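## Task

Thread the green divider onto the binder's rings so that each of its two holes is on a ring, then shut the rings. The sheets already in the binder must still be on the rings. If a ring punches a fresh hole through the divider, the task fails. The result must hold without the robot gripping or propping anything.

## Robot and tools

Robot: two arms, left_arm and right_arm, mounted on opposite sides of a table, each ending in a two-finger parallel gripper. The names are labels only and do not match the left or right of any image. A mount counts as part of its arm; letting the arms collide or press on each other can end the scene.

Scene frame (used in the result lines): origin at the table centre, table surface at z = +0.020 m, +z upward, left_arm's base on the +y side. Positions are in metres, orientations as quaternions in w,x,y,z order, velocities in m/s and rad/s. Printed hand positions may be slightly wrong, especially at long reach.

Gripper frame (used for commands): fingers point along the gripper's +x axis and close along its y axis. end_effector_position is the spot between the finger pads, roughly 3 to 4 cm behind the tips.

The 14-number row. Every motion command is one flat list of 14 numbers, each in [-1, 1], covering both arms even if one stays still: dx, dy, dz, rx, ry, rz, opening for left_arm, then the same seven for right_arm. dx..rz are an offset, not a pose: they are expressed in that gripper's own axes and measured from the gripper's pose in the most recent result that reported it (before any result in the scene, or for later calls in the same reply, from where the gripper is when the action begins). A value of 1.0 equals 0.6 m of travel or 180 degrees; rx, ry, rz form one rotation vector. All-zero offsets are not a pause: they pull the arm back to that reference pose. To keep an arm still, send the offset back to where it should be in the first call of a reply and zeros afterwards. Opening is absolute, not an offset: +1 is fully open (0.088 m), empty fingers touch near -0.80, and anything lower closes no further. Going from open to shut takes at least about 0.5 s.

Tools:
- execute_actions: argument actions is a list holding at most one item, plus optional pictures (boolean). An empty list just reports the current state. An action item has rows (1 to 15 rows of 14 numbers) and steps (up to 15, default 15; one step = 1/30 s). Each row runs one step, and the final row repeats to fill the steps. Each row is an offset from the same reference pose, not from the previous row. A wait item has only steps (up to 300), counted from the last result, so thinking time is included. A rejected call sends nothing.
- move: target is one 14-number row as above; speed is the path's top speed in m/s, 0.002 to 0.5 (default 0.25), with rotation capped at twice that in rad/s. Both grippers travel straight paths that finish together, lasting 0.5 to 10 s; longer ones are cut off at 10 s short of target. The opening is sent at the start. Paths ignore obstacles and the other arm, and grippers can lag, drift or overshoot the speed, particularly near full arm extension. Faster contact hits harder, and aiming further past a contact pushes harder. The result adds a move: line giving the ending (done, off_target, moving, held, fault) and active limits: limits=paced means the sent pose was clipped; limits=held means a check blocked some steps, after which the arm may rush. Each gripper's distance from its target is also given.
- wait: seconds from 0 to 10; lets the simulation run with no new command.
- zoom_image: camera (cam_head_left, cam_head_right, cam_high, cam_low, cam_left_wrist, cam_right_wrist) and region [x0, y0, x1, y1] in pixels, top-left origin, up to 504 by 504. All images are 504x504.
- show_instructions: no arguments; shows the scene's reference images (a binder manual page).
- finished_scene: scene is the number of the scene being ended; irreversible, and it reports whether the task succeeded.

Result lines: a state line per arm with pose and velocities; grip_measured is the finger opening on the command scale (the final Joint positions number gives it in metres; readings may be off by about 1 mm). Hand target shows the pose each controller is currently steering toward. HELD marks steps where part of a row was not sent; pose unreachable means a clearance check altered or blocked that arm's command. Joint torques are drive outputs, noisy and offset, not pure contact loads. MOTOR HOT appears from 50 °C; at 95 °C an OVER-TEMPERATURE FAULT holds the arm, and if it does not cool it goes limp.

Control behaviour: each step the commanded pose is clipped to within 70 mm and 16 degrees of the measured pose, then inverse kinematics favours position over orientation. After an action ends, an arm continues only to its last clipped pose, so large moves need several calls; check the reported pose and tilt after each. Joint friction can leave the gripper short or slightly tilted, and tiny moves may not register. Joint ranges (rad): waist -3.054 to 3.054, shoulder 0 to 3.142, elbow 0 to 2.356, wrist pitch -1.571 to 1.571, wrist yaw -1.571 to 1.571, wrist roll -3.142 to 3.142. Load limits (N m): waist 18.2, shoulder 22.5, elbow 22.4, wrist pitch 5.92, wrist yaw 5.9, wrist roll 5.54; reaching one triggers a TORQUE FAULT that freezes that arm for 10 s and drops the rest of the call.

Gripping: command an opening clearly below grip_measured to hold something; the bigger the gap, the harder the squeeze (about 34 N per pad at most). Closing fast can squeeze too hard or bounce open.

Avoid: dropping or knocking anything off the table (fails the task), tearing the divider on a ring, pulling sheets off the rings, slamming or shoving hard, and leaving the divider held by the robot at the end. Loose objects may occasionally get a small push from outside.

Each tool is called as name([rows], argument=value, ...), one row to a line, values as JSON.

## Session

execute_actions(actions=[])

show_instructions()

Scene clock: 0.00 s of 4050.00 s.
left_arm: end_effector_position=(-0.0708, +0.2081, +0.4500) grip_measured=+0.823 end_effector_quat_wxyz=(+0.781, -0.021, -0.022, -0.624) end_effector_velocity=(+0.002, +0.001, -0.003) end_effector_angular_velocity=(+0.015, +0.012, +0.019) | right_arm: end_effector_position=(-0.0472, -0.4963, +0.2042) grip_measured=+0.836 end_effector_quat_wxyz=(+0.346, +0.574, +0.390, -0.631) end_effector_velocity=(+0.002, -0.000, -0.000) end_effector_angular_velocity=(-0.006, -0.006, +0.015)
Joint positions: left_arm=[-0.     0.849  0.659  0.25  -0.003 -0.005  0.079] | right_arm=[ 1.     1.031  0.921 -1.358 -0.009 -1.302  0.08 ]
Joint velocities: left_arm=[-0.002 -0.002  0.002 -0.022 -0.022 -0.007 -0.   ] | right_arm=[-0.007 -0.002 -0.002 -0.007 -0.007 -0.022 -0.   ]
Joint torques (N m, as the arm reports them, + toward a larger angle): no reading
Heat: left arm: hottest shoulder 31 °C (+0.0 °C/min); right arm: hottest shoulder 32 °C (+0.0 °C/min).
Hand target (left_arm): -0.071, +0.208, +0.450; +0.781, -0.021, -0.022, -0.624
Hand target (right_arm): -0.047, -0.496, +0.204; +0.346, +0.574, +0.390, -0.631

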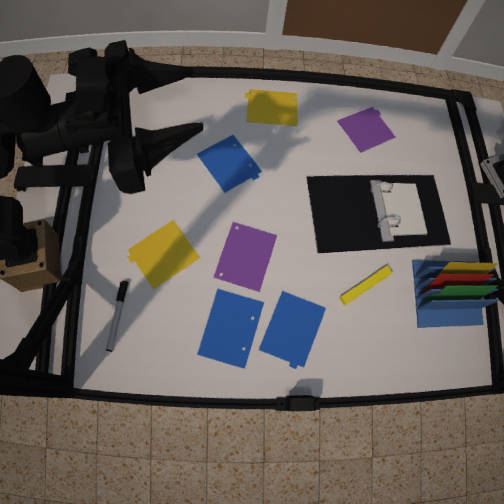

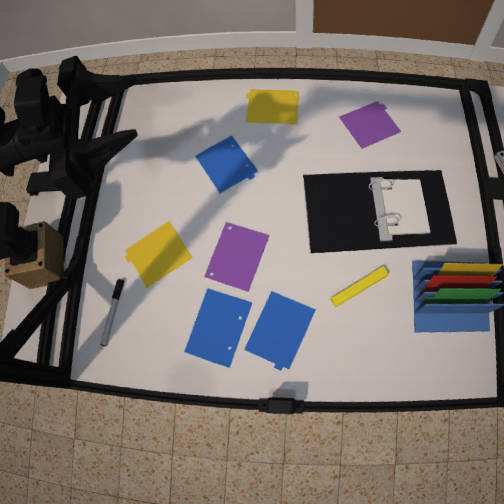

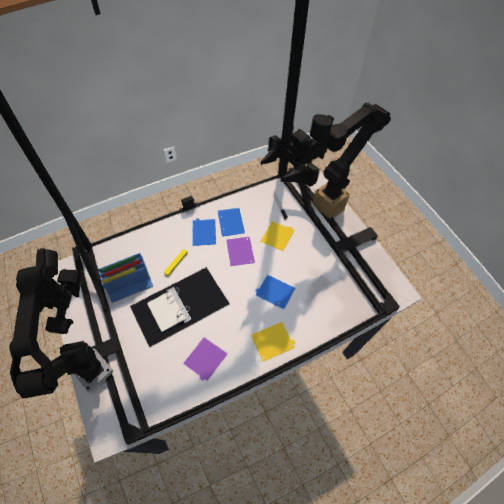

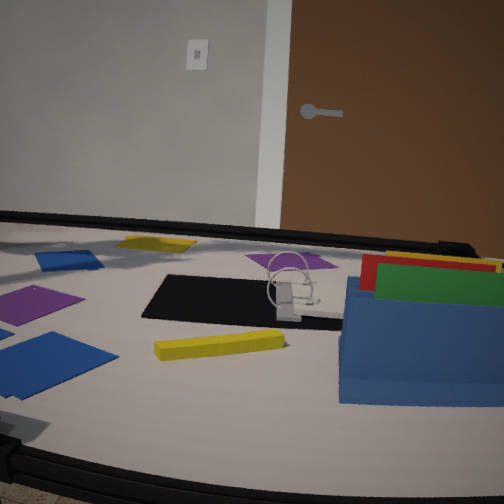

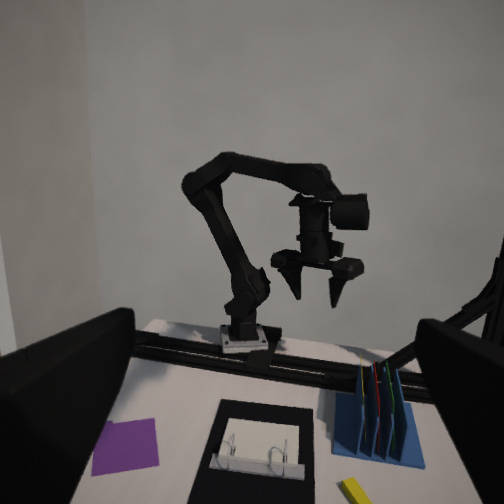

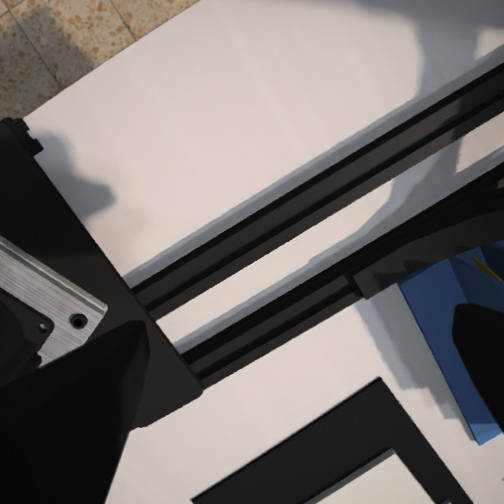

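Reference images for this scene: binder manual.

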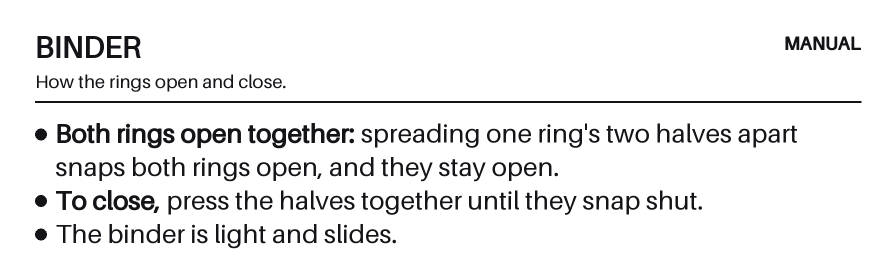

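move(target=[0.388,-0.154,-0.609,0.014,0.267,-0.031,0.82,0.097,-0.094,-0.523,0.301,-0.204,-0.1,-0.78], speed=0.3)

Scene clock: 12.87 s of 4050.00 s.
left_arm: end_effector_position=(-0.1045, -0.0572, +0.0966) grip_measured=+0.820 end_effector_quat_wxyz=(+0.694, +0.256, +0.282, -0.611) end_effector_velocity=(-0.006, +0.004, -0.006) end_effector_angular_velocity=(+0.026, +0.001, -0.002) | right_arm: end_effector_position=(+0.0364, -0.1937, +0.1443) grip_measured=-0.780 end_effector_quat_wxyz=(-0.055, -0.375, -0.024, +0.925) end_effector_velocity=(-0.002, -0.002, +0.000) end_effector_angular_velocity=(-0.009, +0.024, -0.002)
Joint positions: left_arm=[-0.174  2.417  1.535  0.098 -0.062 -0.048  0.079] | right_arm=[-0.472  1.987  1.388 -1.197 -0.774 -1.892  0.001]
Joint velocities: left_arm=[-0.012  0.002 -0.002 -0.022 -0.007 -0.007 -0.   ] | right_arm=[-0.002  0.002 -0.007 -0.007 -0.022 -0.007 -0.   ]
Joint torques (N m, as the arm reports them, + toward a larger angle): left_arm=[ -0.26 -11.32   6.82   0.96   0.18  -0.08] | right_arm=[-0.06 -7.1   5.7  -0.2  -0.54  0.11]
Heat: left arm: hottest shoulder 31 °C (+0.0 °C/min); right arm: hottest shoulder 32 °C (+0.0 °C/min).
Hand target (left_arm): -0.106, -0.060, +0.096; +0.693, +0.253, +0.283, -0.613
Hand target (right_arm): +0.037, -0.192, +0.143; -0.055, -0.374, -0.021, +0.926
Off the commanded pose (left_arm): 0.005 m, 1 deg.
Off the commanded pose (right_arm): 0.006 m, 1 deg.
After step 90, 7.27 s passed at rest.
move: done

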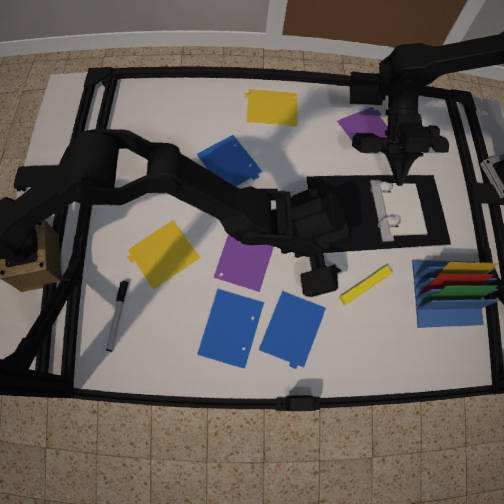

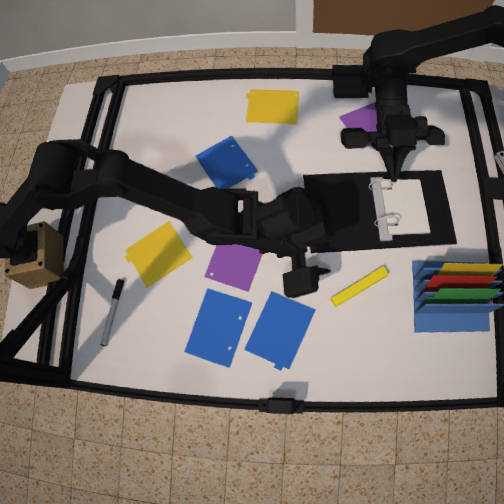

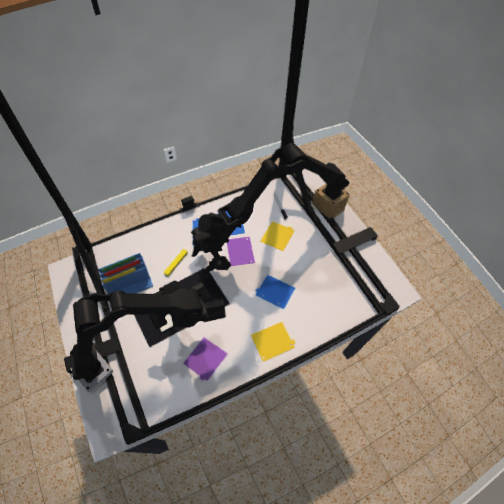

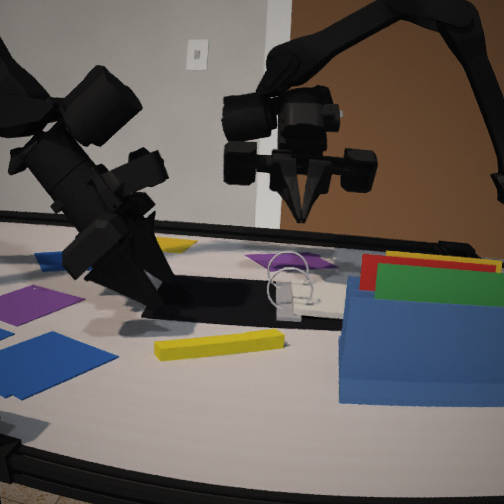

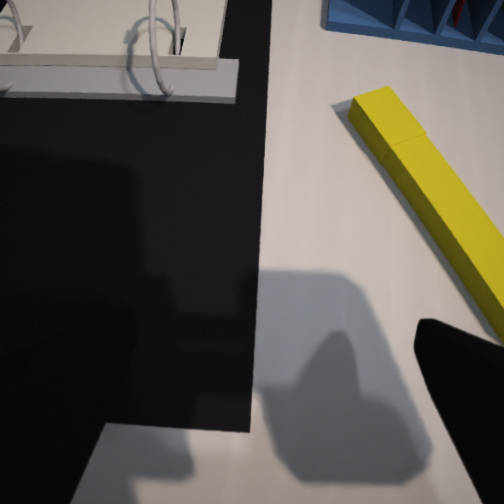

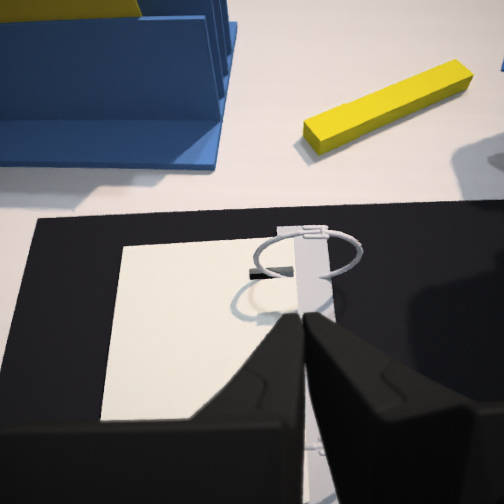

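move(target=[0.085,-0.015,0.01,0,0,0,0.2,0.083,-0.012,-0.025,0,0,0,-0.78], speed=0.1)

Scene clock: 21.97 s of 4050.00 s.
left_arm: end_effector_position=(-0.1073, -0.0975, +0.0719) grip_measured=+0.200 end_effector_quat_wxyz=(+0.696, +0.254, +0.278, -0.612) end_effector_velocity=(-0.003, +0.001, -0.002) end_effector_angular_velocity=(+0.016, +0.011, -0.003) | right_arm: end_effector_position=(+0.0117, -0.1867, +0.1031) grip_measured=-0.780 end_effector_quat_wxyz=(-0.053, -0.377, -0.032, +0.924) end_effector_velocity=(-0.003, +0.001, +0.002) end_effector_angular_velocity=(+0.013, +0.022, +0.005)
Joint positions: left_arm=[-0.184  2.604  1.788  0.042 -0.072 -0.052  0.049] | right_arm=[-0.399  2.042  1.298 -0.965 -0.785 -1.792  0.001]
Joint velocities: left_arm=[-0.002  0.002  0.007 -0.022  0.007 -0.007 -0.   ] | right_arm=[ 0.002 -0.002 -0.002  0.007 -0.022 -0.007 -0.   ]
Joint torques (N m, as the arm reports them, + toward a larger angle): left_arm=[ -0.19 -11.22   6.88   0.89   0.07  -0.07] | right_arm=[ 0.17 -7.42  3.72  0.21 -0.55  0.12]
Heat: left arm: hottest shoulder 34 °C (+8.2 °C/min); right arm: hottest shoulder 34 °C (+5.5 °C/min).
Hand target (left_arm): -0.108, -0.098, +0.065; +0.694, +0.256, +0.282, -0.611
Hand target (right_arm): +0.011, -0.189, +0.099; -0.055, -0.376, -0.024, +0.925
Off the commanded pose (left_arm): 0.007 m, 1 deg.
Off the commanded pose (right_arm): 0.005 m, 1 deg.
After step 90, 5.20 s passed at rest.
move: done

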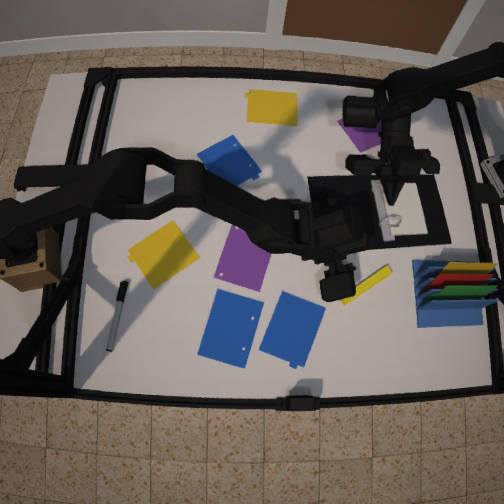

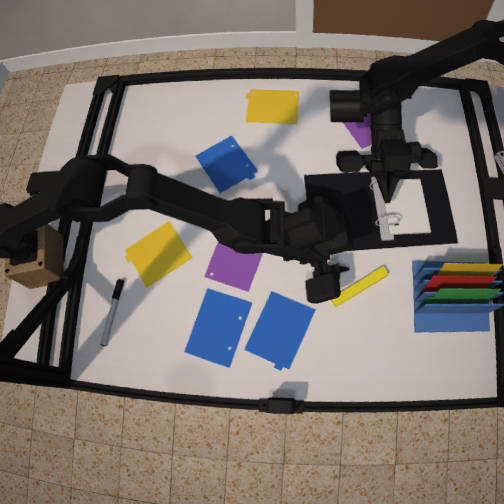

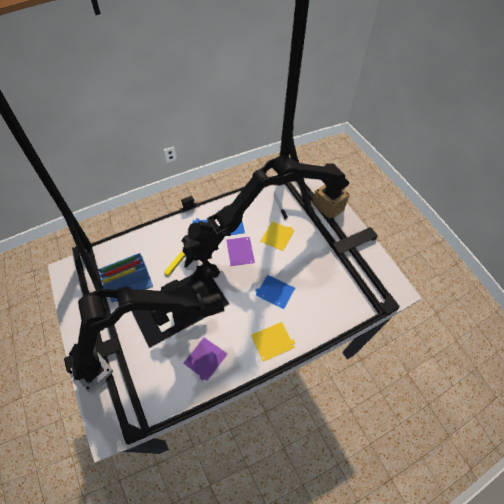

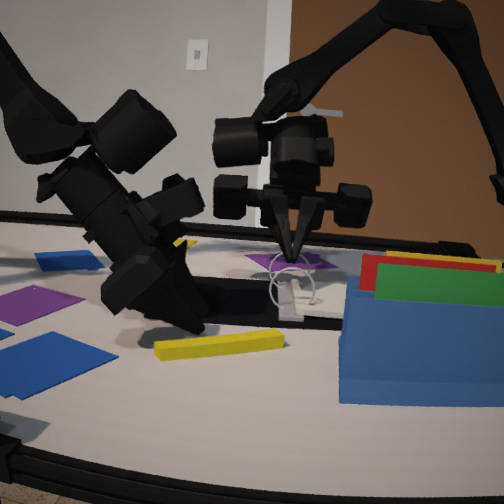

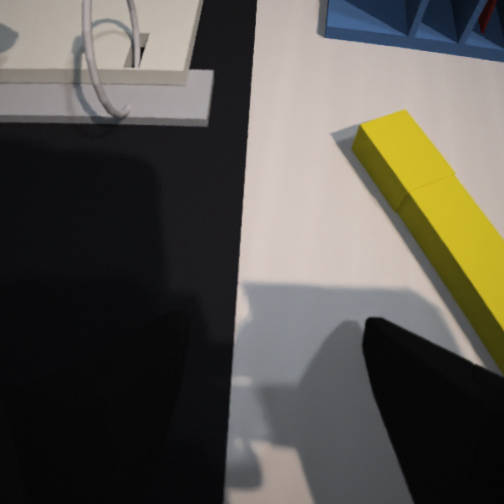

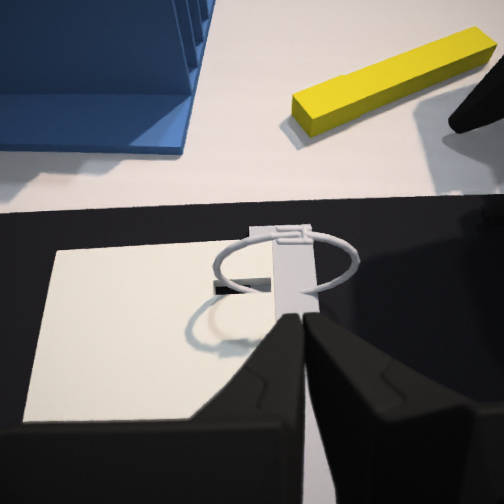

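move(target=[0.025,0,-0.04,0,0,0,0.2,0.063,0.011,0.007,0,0,0,-0.78], speed=0.05)

Scene clock: 26.33 s of 4050.00 s.
left_arm: end_effector_position=(-0.1070, -0.1010, +0.0692) grip_measured=+0.200 end_effector_quat_wxyz=(+0.702, +0.238, +0.263, -0.617) end_effector_velocity=(+0.000, +0.004, -0.005) end_effector_angular_velocity=(+0.016, +0.011, +0.002) | right_arm: end_effector_position=(-0.0163, -0.1941, +0.0801) grip_measured=-0.780 end_effector_quat_wxyz=(-0.052, -0.379, -0.035, +0.923) end_effector_velocity=(+0.003, +0.002, -0.001) end_effector_angular_velocity=(+0.013, -0.006, -0.002)
Joint positions: left_arm=[-0.184  2.616  1.764  0.125 -0.073 -0.052  0.049] | right_arm=[-0.318  2.043  1.196 -0.775 -0.79  -1.678  0.001]
Joint velocities: left_arm=[ 0.002  0.002 -0.007 -0.007  0.007 -0.007  0.   ] | right_arm=[-0.007 -0.002 -0.002  0.007  0.007 -0.007  0.   ]
Joint torques (N m, as the arm reports them, + toward a larger angle): left_arm=[-0.01 -9.76  3.72  1.1   0.04  0.04] | right_arm=[ 0.19 -8.62  3.56  0.29 -0.55  0.08]
Heat: left arm: hottest shoulder 35 °C (+9.1 °C/min); right arm: hottest shoulder 34 °C (+4.6 °C/min).
Hand target (left_arm): -0.107, -0.091, +0.045; +0.696, +0.254, +0.278, -0.612
Hand target (right_arm): -0.017, -0.196, +0.079; -0.053, -0.378, -0.032, +0.924
Off the commanded pose (left_arm): 0.027 m, 3 deg.
Off the commanded pose (right_arm): 0.003 m, 0 deg.
After step 90, 0.30 s passed at rest.
move: off_target (left_arm)

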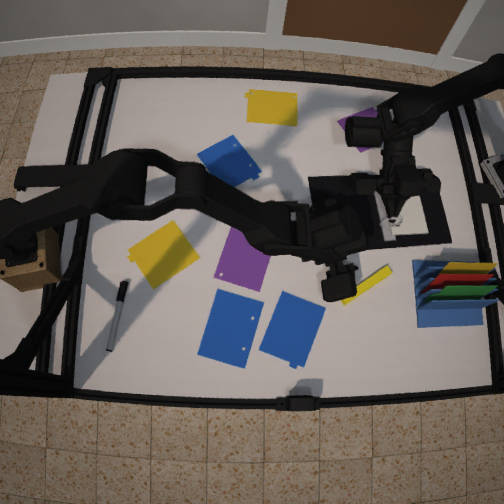

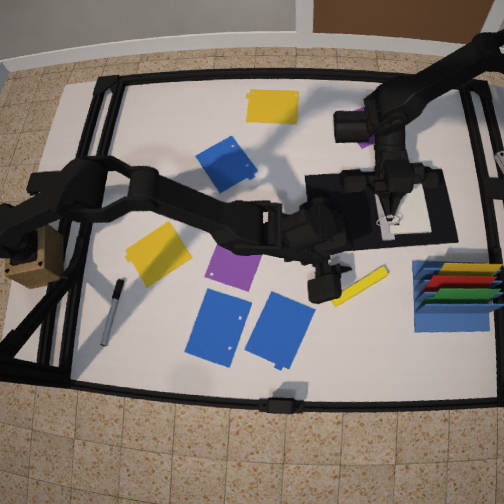

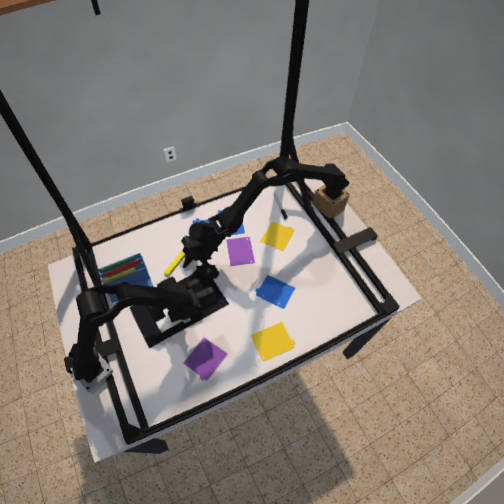

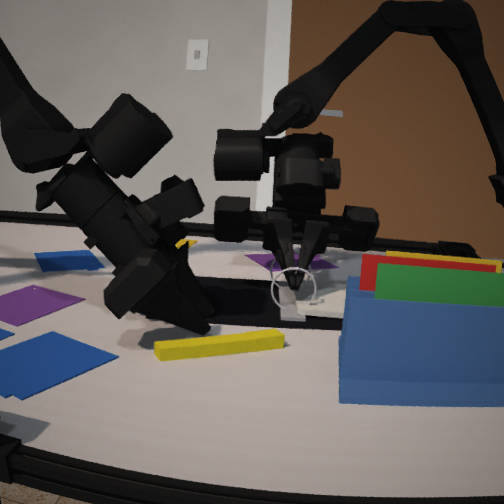

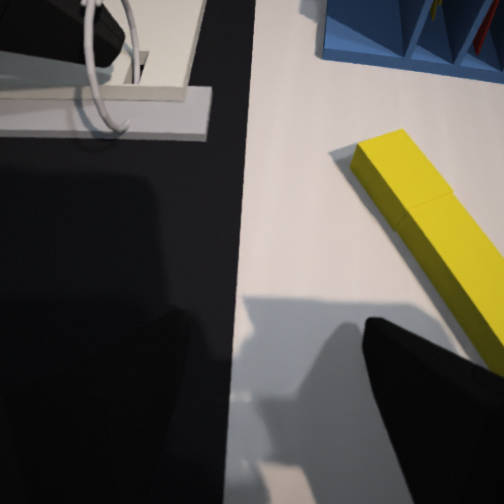

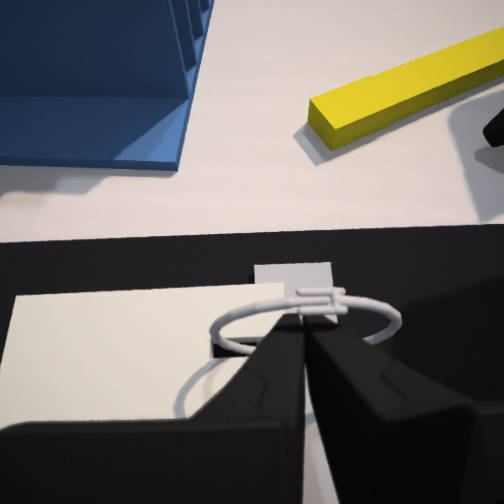

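execute_actions([
  {"rows":[[0.016,0.004,-0.042,0,0.015,0,0.2,0.004,0,0.006,0,0,0,-0.7],[0.016,0.004,-0.042,0,0.015,0,0.2,0.007,0,0.01,0,0,0,-0.7],[0.016,0.004,-0.042,0,0.015,0,0.2,0.009,0,0.014,0,0,0,-0.65],[0.016,0.004,-0.042,0,0.015,0,0.2,0.009,0,0.014,0,0,0,-0.6],[0.016,0.004,-0.042,0,0.015,0,0.2,0.009,0,0.014,0,0,0,-0.55],[0.016,0.004,-0.042,0,0.015,0,0.2,0.009,0,0.014,0,0,0,-0.5],[0.016,0.004,-0.042,0,0.015,0,0.2,0.009,0,0.014,0,0,0,-0.45],[0.016,0.004,-0.042,0,0.015,0,0.2,0.011,0,0.016,0,0,0,-0.4],[0.016,0.004,-0.042,0,0.015,0,0.2,0.011,0,0.016,0,0,0,-0.35],[0.016,0.004,-0.042,0,0.015,0,0.2,0.012,0,0.018,0,0,0,-0.3],[0.016,0.004,-0.042,0,0.015,0,0.2,0.012,0,0.018,0,0,0,-0.25],[0.016,0.004,-0.042,0,0.015,0,0.2,0.013,0,0.02,0,0,0,-0.2],[0.016,0.004,-0.042,0,0.015,0,0.2,0.013,0,0.02,0,0,0,-0.15],[0.016,0.004,-0.042,0,0.015,0,0.2,0.014,0,0.021,0,0,0,-0.1]]},
], pictures=false)

wait(seconds=0.3)

Scene clock: 35.00 s of 4050.00 s.
left_arm: end_effector_position=(-0.1103, -0.1020, +0.0690) grip_measured=+0.199 end_effector_quat_wxyz=(+0.698, +0.235, +0.261, -0.623) end_effector_velocity=(-0.006, -0.003, +0.007) end_effector_angular_velocity=(-0.019, +0.011, +0.008) | right_arm: end_effector_position=(-0.0249, -0.1950, +0.0778) grip_measured=-0.180 end_effector_quat_wxyz=(-0.050, -0.385, -0.028, +0.921) end_effector_velocity=(-0.011, -0.005, -0.009) end_effector_angular_velocity=(-0.002, -0.023, +0.016)
Joint positions: left_arm=[-0.186  2.618  1.763  0.135 -0.062 -0.05   0.049] | right_arm=[-0.289  2.039  1.185 -0.742 -0.779 -1.623  0.03 ]
Joint velocities: left_arm=[-0.012 -0.007  0.002  0.007 -0.007 -0.022  0.   ] | right_arm=[ 0.042  0.002 -0.027  0.051  0.022  0.037  0.044]
Joint torques (N m, as the arm reports them, + toward a larger angle): left_arm=[ 0.74 -9.92  3.72  0.65 -0.16 -0.03] | right_arm=[  1.08 -10.17   3.95   0.48  -0.81   0.06]
Heat: left arm: hottest shoulder 36 °C (+8.6 °C/min); right arm: hottest shoulder 36 °C (+6.9 °C/min).
Hand target (left_arm): -0.106, -0.090, +0.044; +0.696, +0.253, +0.279, -0.612
Hand target (right_arm): -0.031, -0.196, +0.083; -0.052, -0.379, -0.035, +0.923
Off the commanded pose (left_arm): 0.028 m, 3 deg.
Off the commanded pose (right_arm): 0.008 m, 1 deg.
Steps of this call (steps 1 to 90: nothing new was sent; then 5.17 s passed at rest; steps 91 to 105: all 15 steps of this action). Readings (end_effector_position):
91: left_arm (-0.1070, -0.1009, +0.0688) | right_arm (-0.0165, -0.1939, +0.0801)
92: left_arm (-0.1070, -0.1010, +0.0688) | right_arm (-0.0175, -0.1934, +0.0801)
94: left_arm (-0.1070, -0.1010, +0.0688) | right_arm (-0.0208, -0.1933, +0.0799)
98: left_arm (-0.1082, -0.1016, +0.0691) | right_arm (-0.0221, -0.1943, +0.0788)
105: the state above

Scene clock: 35.30 s of 4050.00 s.
left_arm: end_effector_position=(-0.1103, -0.1020, +0.0690) grip_measured=+0.199 end_effector_quat_wxyz=(+0.698, +0.235, +0.261, -0.623) end_effector_velocity=(-0.001, +0.003, -0.003) end_effector_angular_velocity=(+0.021, +0.001, +0.008) | right_arm: end_effector_position=(-0.0252, -0.1951, +0.0774) grip_measured=-0.108 end_effector_quat_wxyz=(-0.050, -0.385, -0.027, +0.921) end_effector_velocity=(-0.001, -0.002, +0.003) end_effector_angular_velocity=(+0.002, +0.008, +0.007)
Joint positions: left_arm=[-0.186  2.618  1.763  0.135 -0.062 -0.05   0.049] | right_arm=[-0.287  2.039  1.184 -0.739 -0.777 -1.621  0.034]
Joint velocities: left_arm=[-0.002 -0.002 -0.002 -0.022 -0.007 -0.007 -0.   ] | right_arm=[ 0.002 -0.007 -0.002 -0.007 -0.007 -0.007  0.001]
Joint torques (N m, as the arm reports them, + toward a larger angle): left_arm=[ 0.71 -9.91  3.68  0.67 -0.2  -0.02] | right_arm=[  1.28 -10.16   4.18   0.46  -0.92   0.12]
Heat: left arm: hottest shoulder 36 °C (+8.5 °C/min); right arm: hottest shoulder 37 °C (+8.5 °C/min).
Hand target (left_arm): -0.106, -0.090, +0.044; +0.696, +0.252, +0.279, -0.612
Hand target (right_arm): -0.031, -0.196, +0.083; -0.052, -0.379, -0.035, +0.923
Off the commanded pose (left_arm): 0.028 m, 3 deg.
Off the commanded pose (right_arm): 0.008 m, 1 deg.
Steps of this call (steps 1 to 9: nothing new was sent). Readings (end_effector_position):
1: left_arm (-0.1103, -0.1020, +0.0690) | right_arm (-0.0251, -0.1951, +0.0777)
2: left_arm (-0.1103, -0.1020, +0.0690) | right_arm (-0.0252, -0.1951, +0.0776)
4: left_arm (-0.1103, -0.1020, +0.0690) | right_arm (-0.0252, -0.1951, +0.0775)
8: left_arm (-0.1103, -0.1020, +0.0690) | right_arm (-0.0252, -0.1951, +0.0774)
9: the state above

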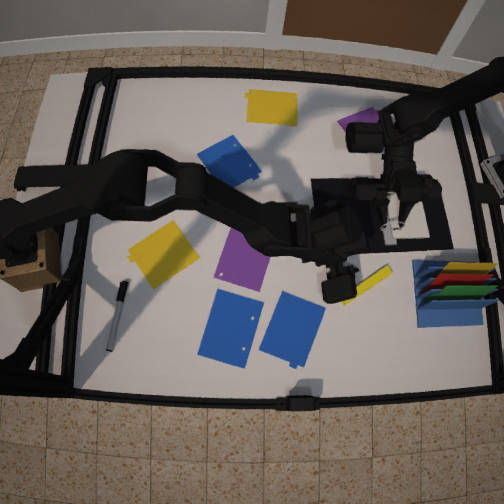

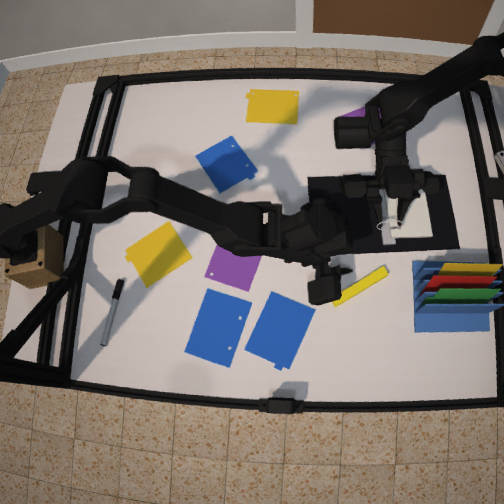

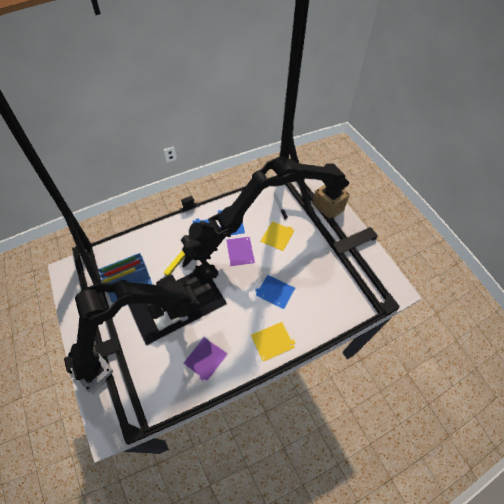

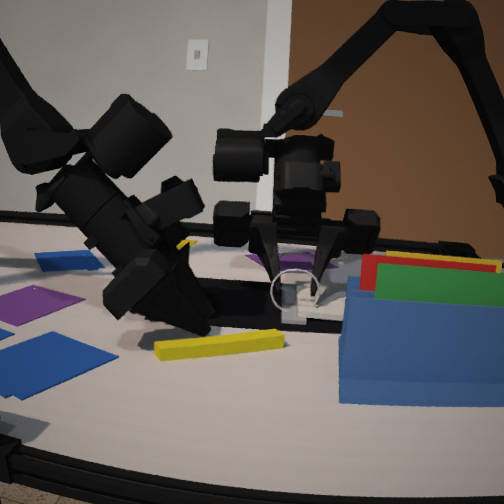

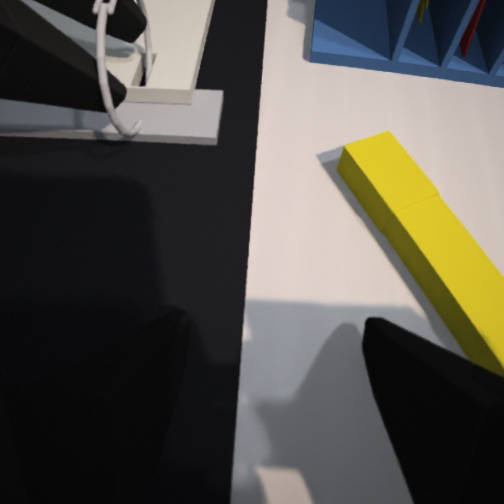

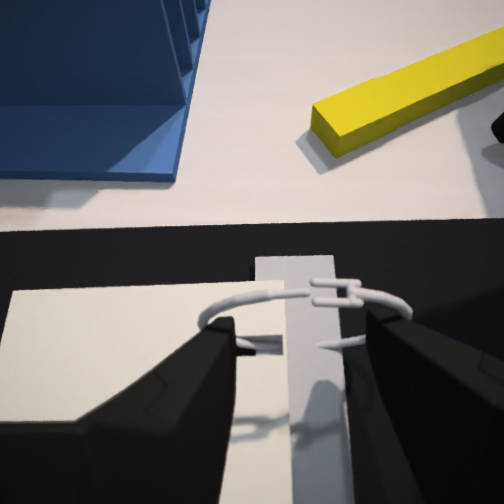

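execute_actions([
  {"rows":[[0.025,0.012,-0.055,0,0.02,0,0.2,0.006,0.003,0.012,0,0,0,-0.09],[0.025,0.012,-0.055,0,0.02,0,0.2,0.006,0.003,0.012,0,0,0,-0.06],[0.025,0.012,-0.055,0,0.02,0,0.2,0.006,0.003,0.012,0,0,0,-0.03],[0.025,0.012,-0.055,0,0.02,0,0.2,0.006,0.003,0.012,0,0,0,0],[0.025,0.012,-0.055,0,0.02,0,0.2,0.006,0.003,0.012,0,0,0,0.04]]},
])

Scene clock: 40.03 s of 4050.00 s.
left_arm: end_effector_position=(-0.1106, -0.1017, +0.0665) grip_measured=+0.199 end_effector_quat_wxyz=(+0.696, +0.236, +0.262, -0.626) end_effector_velocity=(-0.001, +0.004, -0.006) end_effector_angular_velocity=(+0.026, +0.002, +0.008) | right_arm: end_effector_position=(-0.0283, -0.1967, +0.0766) grip_measured=+0.037 end_effector_quat_wxyz=(-0.048, -0.389, -0.021, +0.920) end_effector_velocity=(+0.000, -0.003, +0.000) end_effector_angular_velocity=(+0.002, +0.008, +0.013)
Joint positions: left_arm=[-0.185  2.623  1.763  0.139 -0.054 -0.047  0.049] | right_arm=[-0.275  2.032  1.173 -0.724 -0.77  -1.591  0.041]
Joint velocities: left_arm=[-0.002  0.002 -0.002 -0.022 -0.007 -0.007 -0.   ] | right_arm=[-0.002 -0.002 -0.007 -0.007 -0.007 -0.022  0.   ]
Joint torques (N m, as the arm reports them, + toward a larger angle): left_arm=[ 1.25 -7.91  4.28  0.79  0.17  0.11] | right_arm=[ 1.07 -9.47  3.99  0.58 -0.72  0.08]
Heat: left arm: hottest shoulder 37 °C (+9.0 °C/min); right arm: hottest shoulder 38 °C (+9.0 °C/min).
Hand target (left_arm): -0.104, -0.089, +0.035; +0.690, +0.255, +0.283, -0.616
Hand target (right_arm): -0.033, -0.198, +0.080; -0.050, -0.385, -0.027, +0.921
Off the commanded pose (left_arm): 0.035 m, 4 deg.
Off the commanded pose (right_arm): 0.006 m, 1 deg.
Steps of this call (steps 1 to 90: nothing new was sent; then 1.23 s passed at rest; steps 91 to 105: all 15 steps of this action). Readings (end_effector_position):
91: left_arm (-0.1103, -0.1015, +0.0673) | right_arm (-0.0253, -0.1953, +0.0770)
92: left_arm (-0.1105, -0.1015, +0.0670) | right_arm (-0.0255, -0.1955, +0.0768)
94: left_arm (-0.1105, -0.1016, +0.0668) | right_arm (-0.0260, -0.1959, +0.0765)
98: left_arm (-0.1106, -0.1018, +0.0668) | right_arm (-0.0283, -0.1964, +0.0766)
105: the state above

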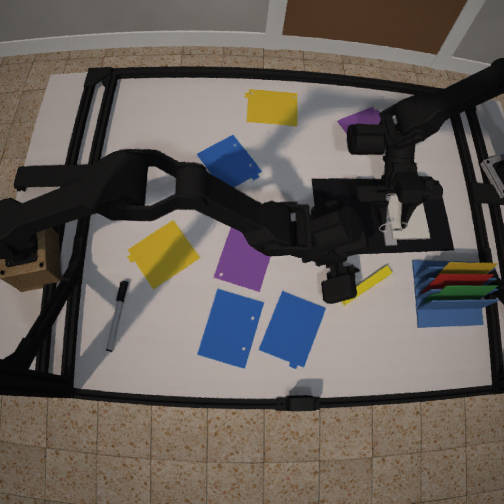

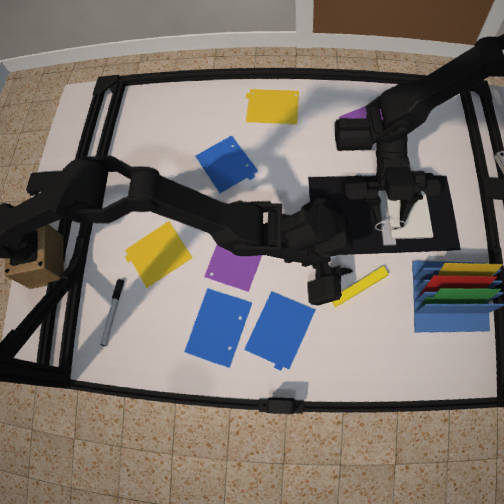

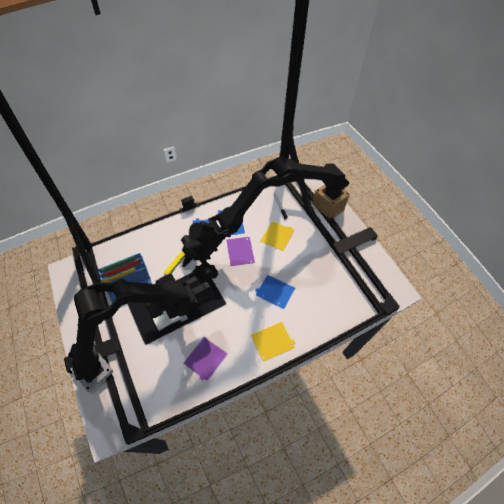

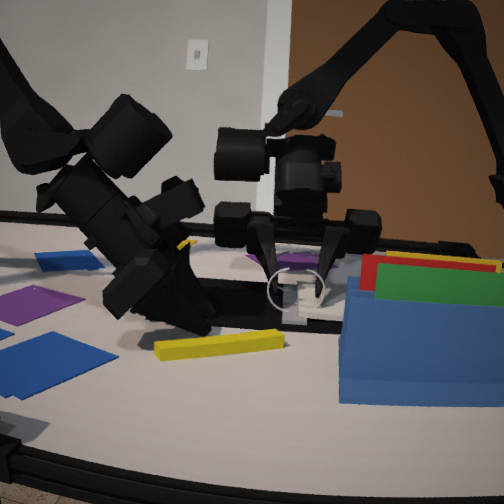

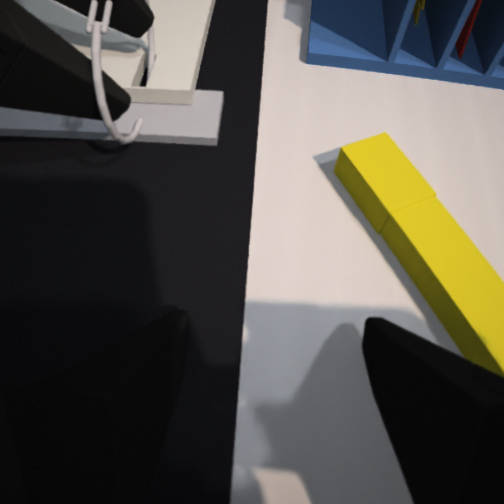

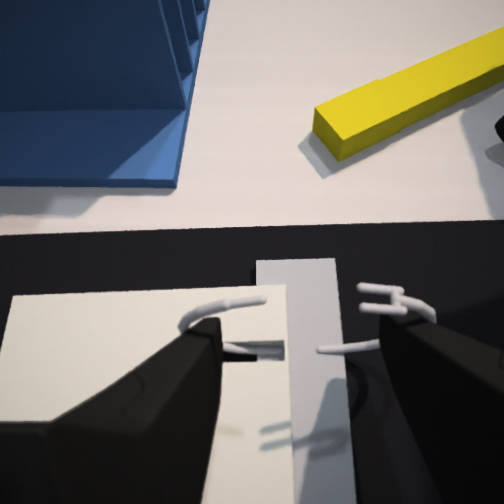

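move(target=[-0.055,0,0.06,0,0,0,0.8,-0.05,0,-0.005,0,0,0,-0.75], speed=0.06)

move(target=[-0.12,0.11,-0.1,0,-0.2,0,0.8,-0.14,0.1,0.14,0,0,0,-0.5])

Scene clock: 45.37 s of 4050.00 s.
left_arm: end_effector_position=(-0.1123, -0.0990, +0.1050) grip_measured=+0.800 end_effector_quat_wxyz=(+0.691, +0.242, +0.266, -0.626) end_effector_velocity=(-0.003, +0.006, -0.005) end_effector_angular_velocity=(+0.036, +0.012, -0.003) | right_arm: end_effector_position=(-0.0065, -0.1973, +0.0920) grip_measured=-0.750 end_effector_quat_wxyz=(-0.050, -0.388, -0.014, +0.920) end_effector_velocity=(+0.000, +0.000, +0.004) end_effector_angular_velocity=(+0.018, +0.009, +0.013)
Joint positions: left_arm=[-0.186  2.528  1.763  0.028 -0.049 -0.043  0.078] | right_arm=[-0.34   2.018  1.221 -0.864 -0.77  -1.681  0.002]
Joint velocities: left_arm=[-0.002 -0.002 -0.002 -0.037  0.007 -0.007 -0.   ] | right_arm=[-0.002 -0.007  0.002 -0.007 -0.007 -0.022 -0.   ]
Joint torques (N m, as the arm reports them, + toward a larger angle): left_arm=[  0.09 -15.81   5.91   0.97  -0.13  -0.08] | right_arm=[-0.17 -9.51  5.18  0.01 -0.38 -0.08]
Heat: left arm: hottest shoulder 37 °C (+7.9 °C/min); right arm: hottest shoulder 39 °C (+9.3 °C/min).
Hand target (left_arm): -0.111, -0.101, +0.115; +0.695, +0.236, +0.262, -0.626
Hand target (right_arm): -0.006, -0.194, +0.096; -0.047, -0.389, -0.022, +0.920
Off the commanded pose (left_arm): 0.011 m, 1 deg.
Off the commanded pose (right_arm): 0.005 m, 1 deg.
After step 90, 1.17 s passed at rest.
move: off_target (left_arm)

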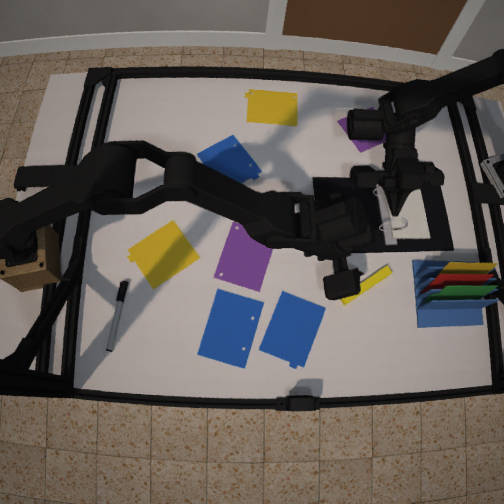

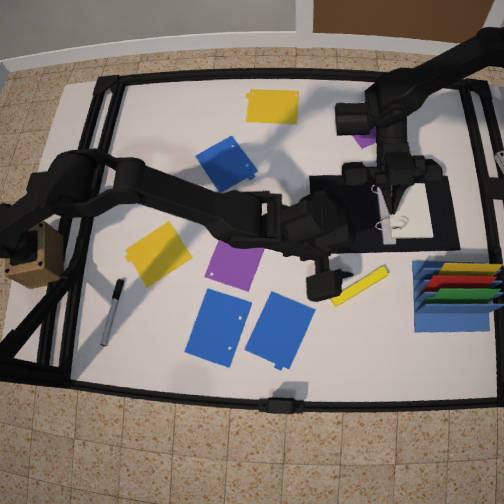

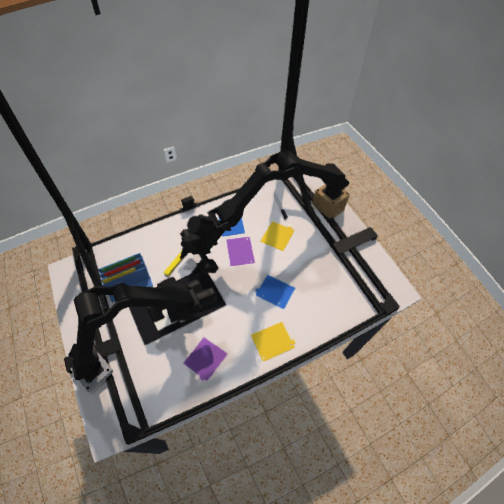

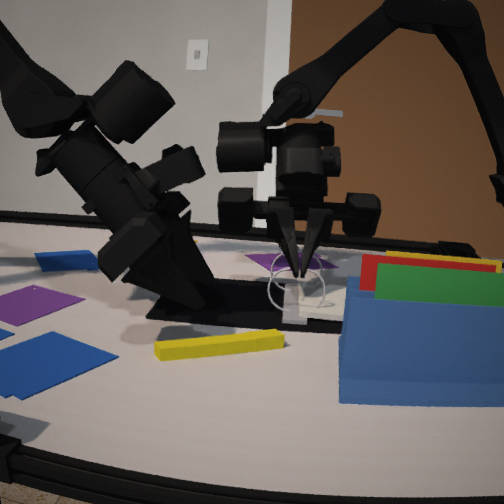

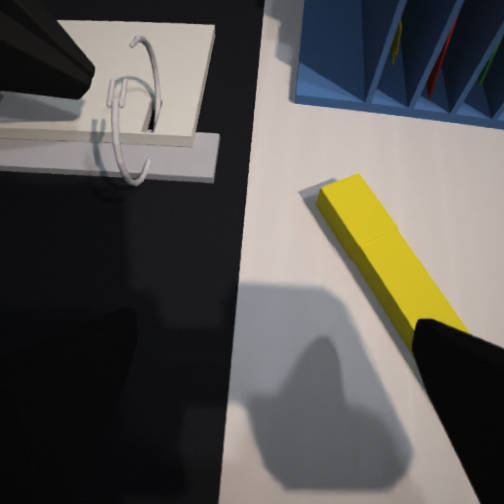

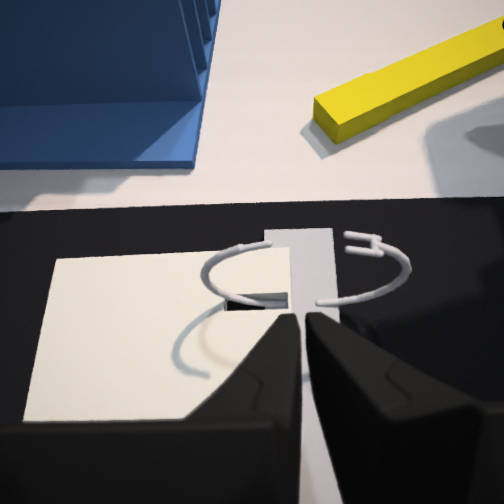

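Scene clock: 47.13 s of 4050.00 s.
left_arm: end_effector_position=(-0.0547, -0.0019, +0.1137) grip_measured=+0.800 end_effector_quat_wxyz=(+0.740, +0.034, +0.037, -0.670) end_effector_velocity=(-0.003, -0.000, +0.002) end_effector_angular_velocity=(-0.008, +0.005, +0.001) | right_arm: end_effector_position=(-0.0031, -0.2577, +0.2073) grip_measured=-0.500 end_effector_quat_wxyz=(-0.054, -0.387, -0.007, +0.920) end_effector_velocity=(-0.000, -0.004, +0.001) end_effector_angular_velocity=(-0.027, +0.006, -0.008)
Joint positions: left_arm=[-0.031  2.532  1.009  1.423  0.089  0.009  0.078] | right_arm=[-0.347  1.656  1.243 -1.27  -0.77  -1.692  0.015]
Joint velocities: left_arm=[-0.007 -0.002 -0.002  0.007 -0.007 -0.007 -0.   ] | right_arm=[-0.002 -0.002 -0.002 -0.022 -0.007  0.007 -0.   ]
Joint torques (N m, as the arm reports them, + toward a larger angle): left_arm=[ 0.18 -9.46  2.35  1.55  0.2   0.07] | right_arm=[-0.24 -7.24  6.18 -0.04 -0.44 -0.03]
Heat: left arm: hottest shoulder 38 °C (+8.9 °C/min); right arm: hottest shoulder 39 °C (+8.9 °C/min).
Hand target (left_arm): -0.055, +0.000, +0.109; +0.739, +0.036, +0.040, -0.671
Hand target (right_arm): -0.002, -0.256, +0.211; -0.051, -0.388, -0.014, +0.920
Off the commanded pose (left_arm): 0.005 m, 0 deg.
Off the commanded pose (right_arm): 0.005 m, 1 deg.
move: done

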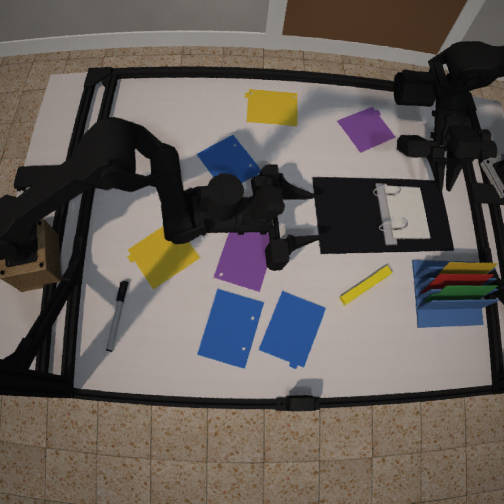

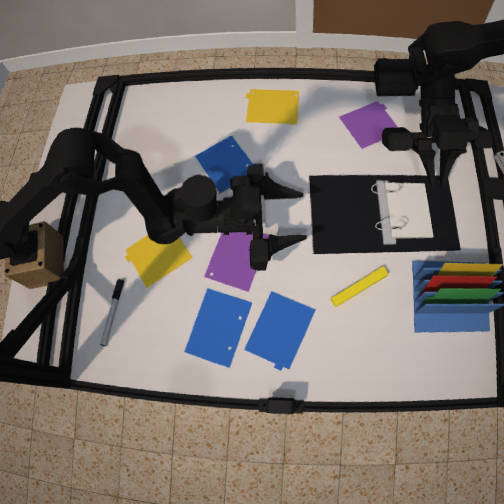

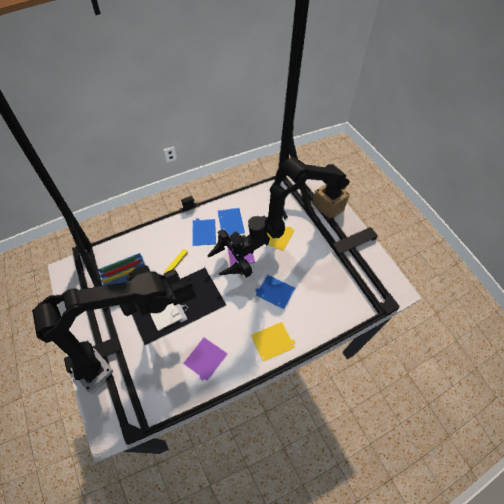

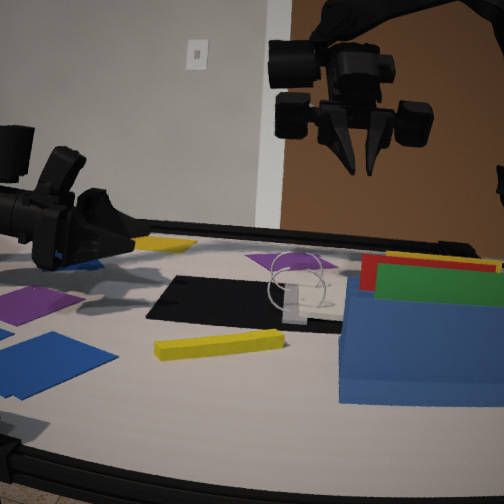

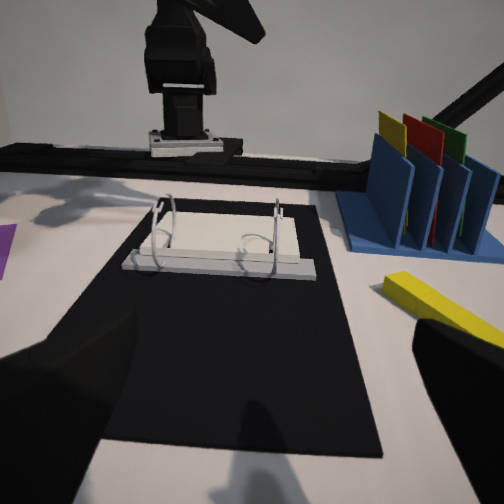

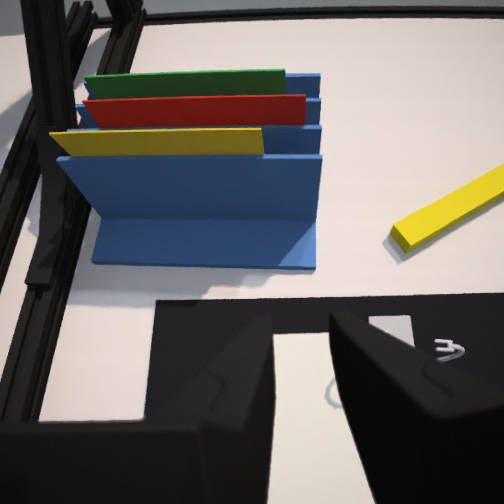

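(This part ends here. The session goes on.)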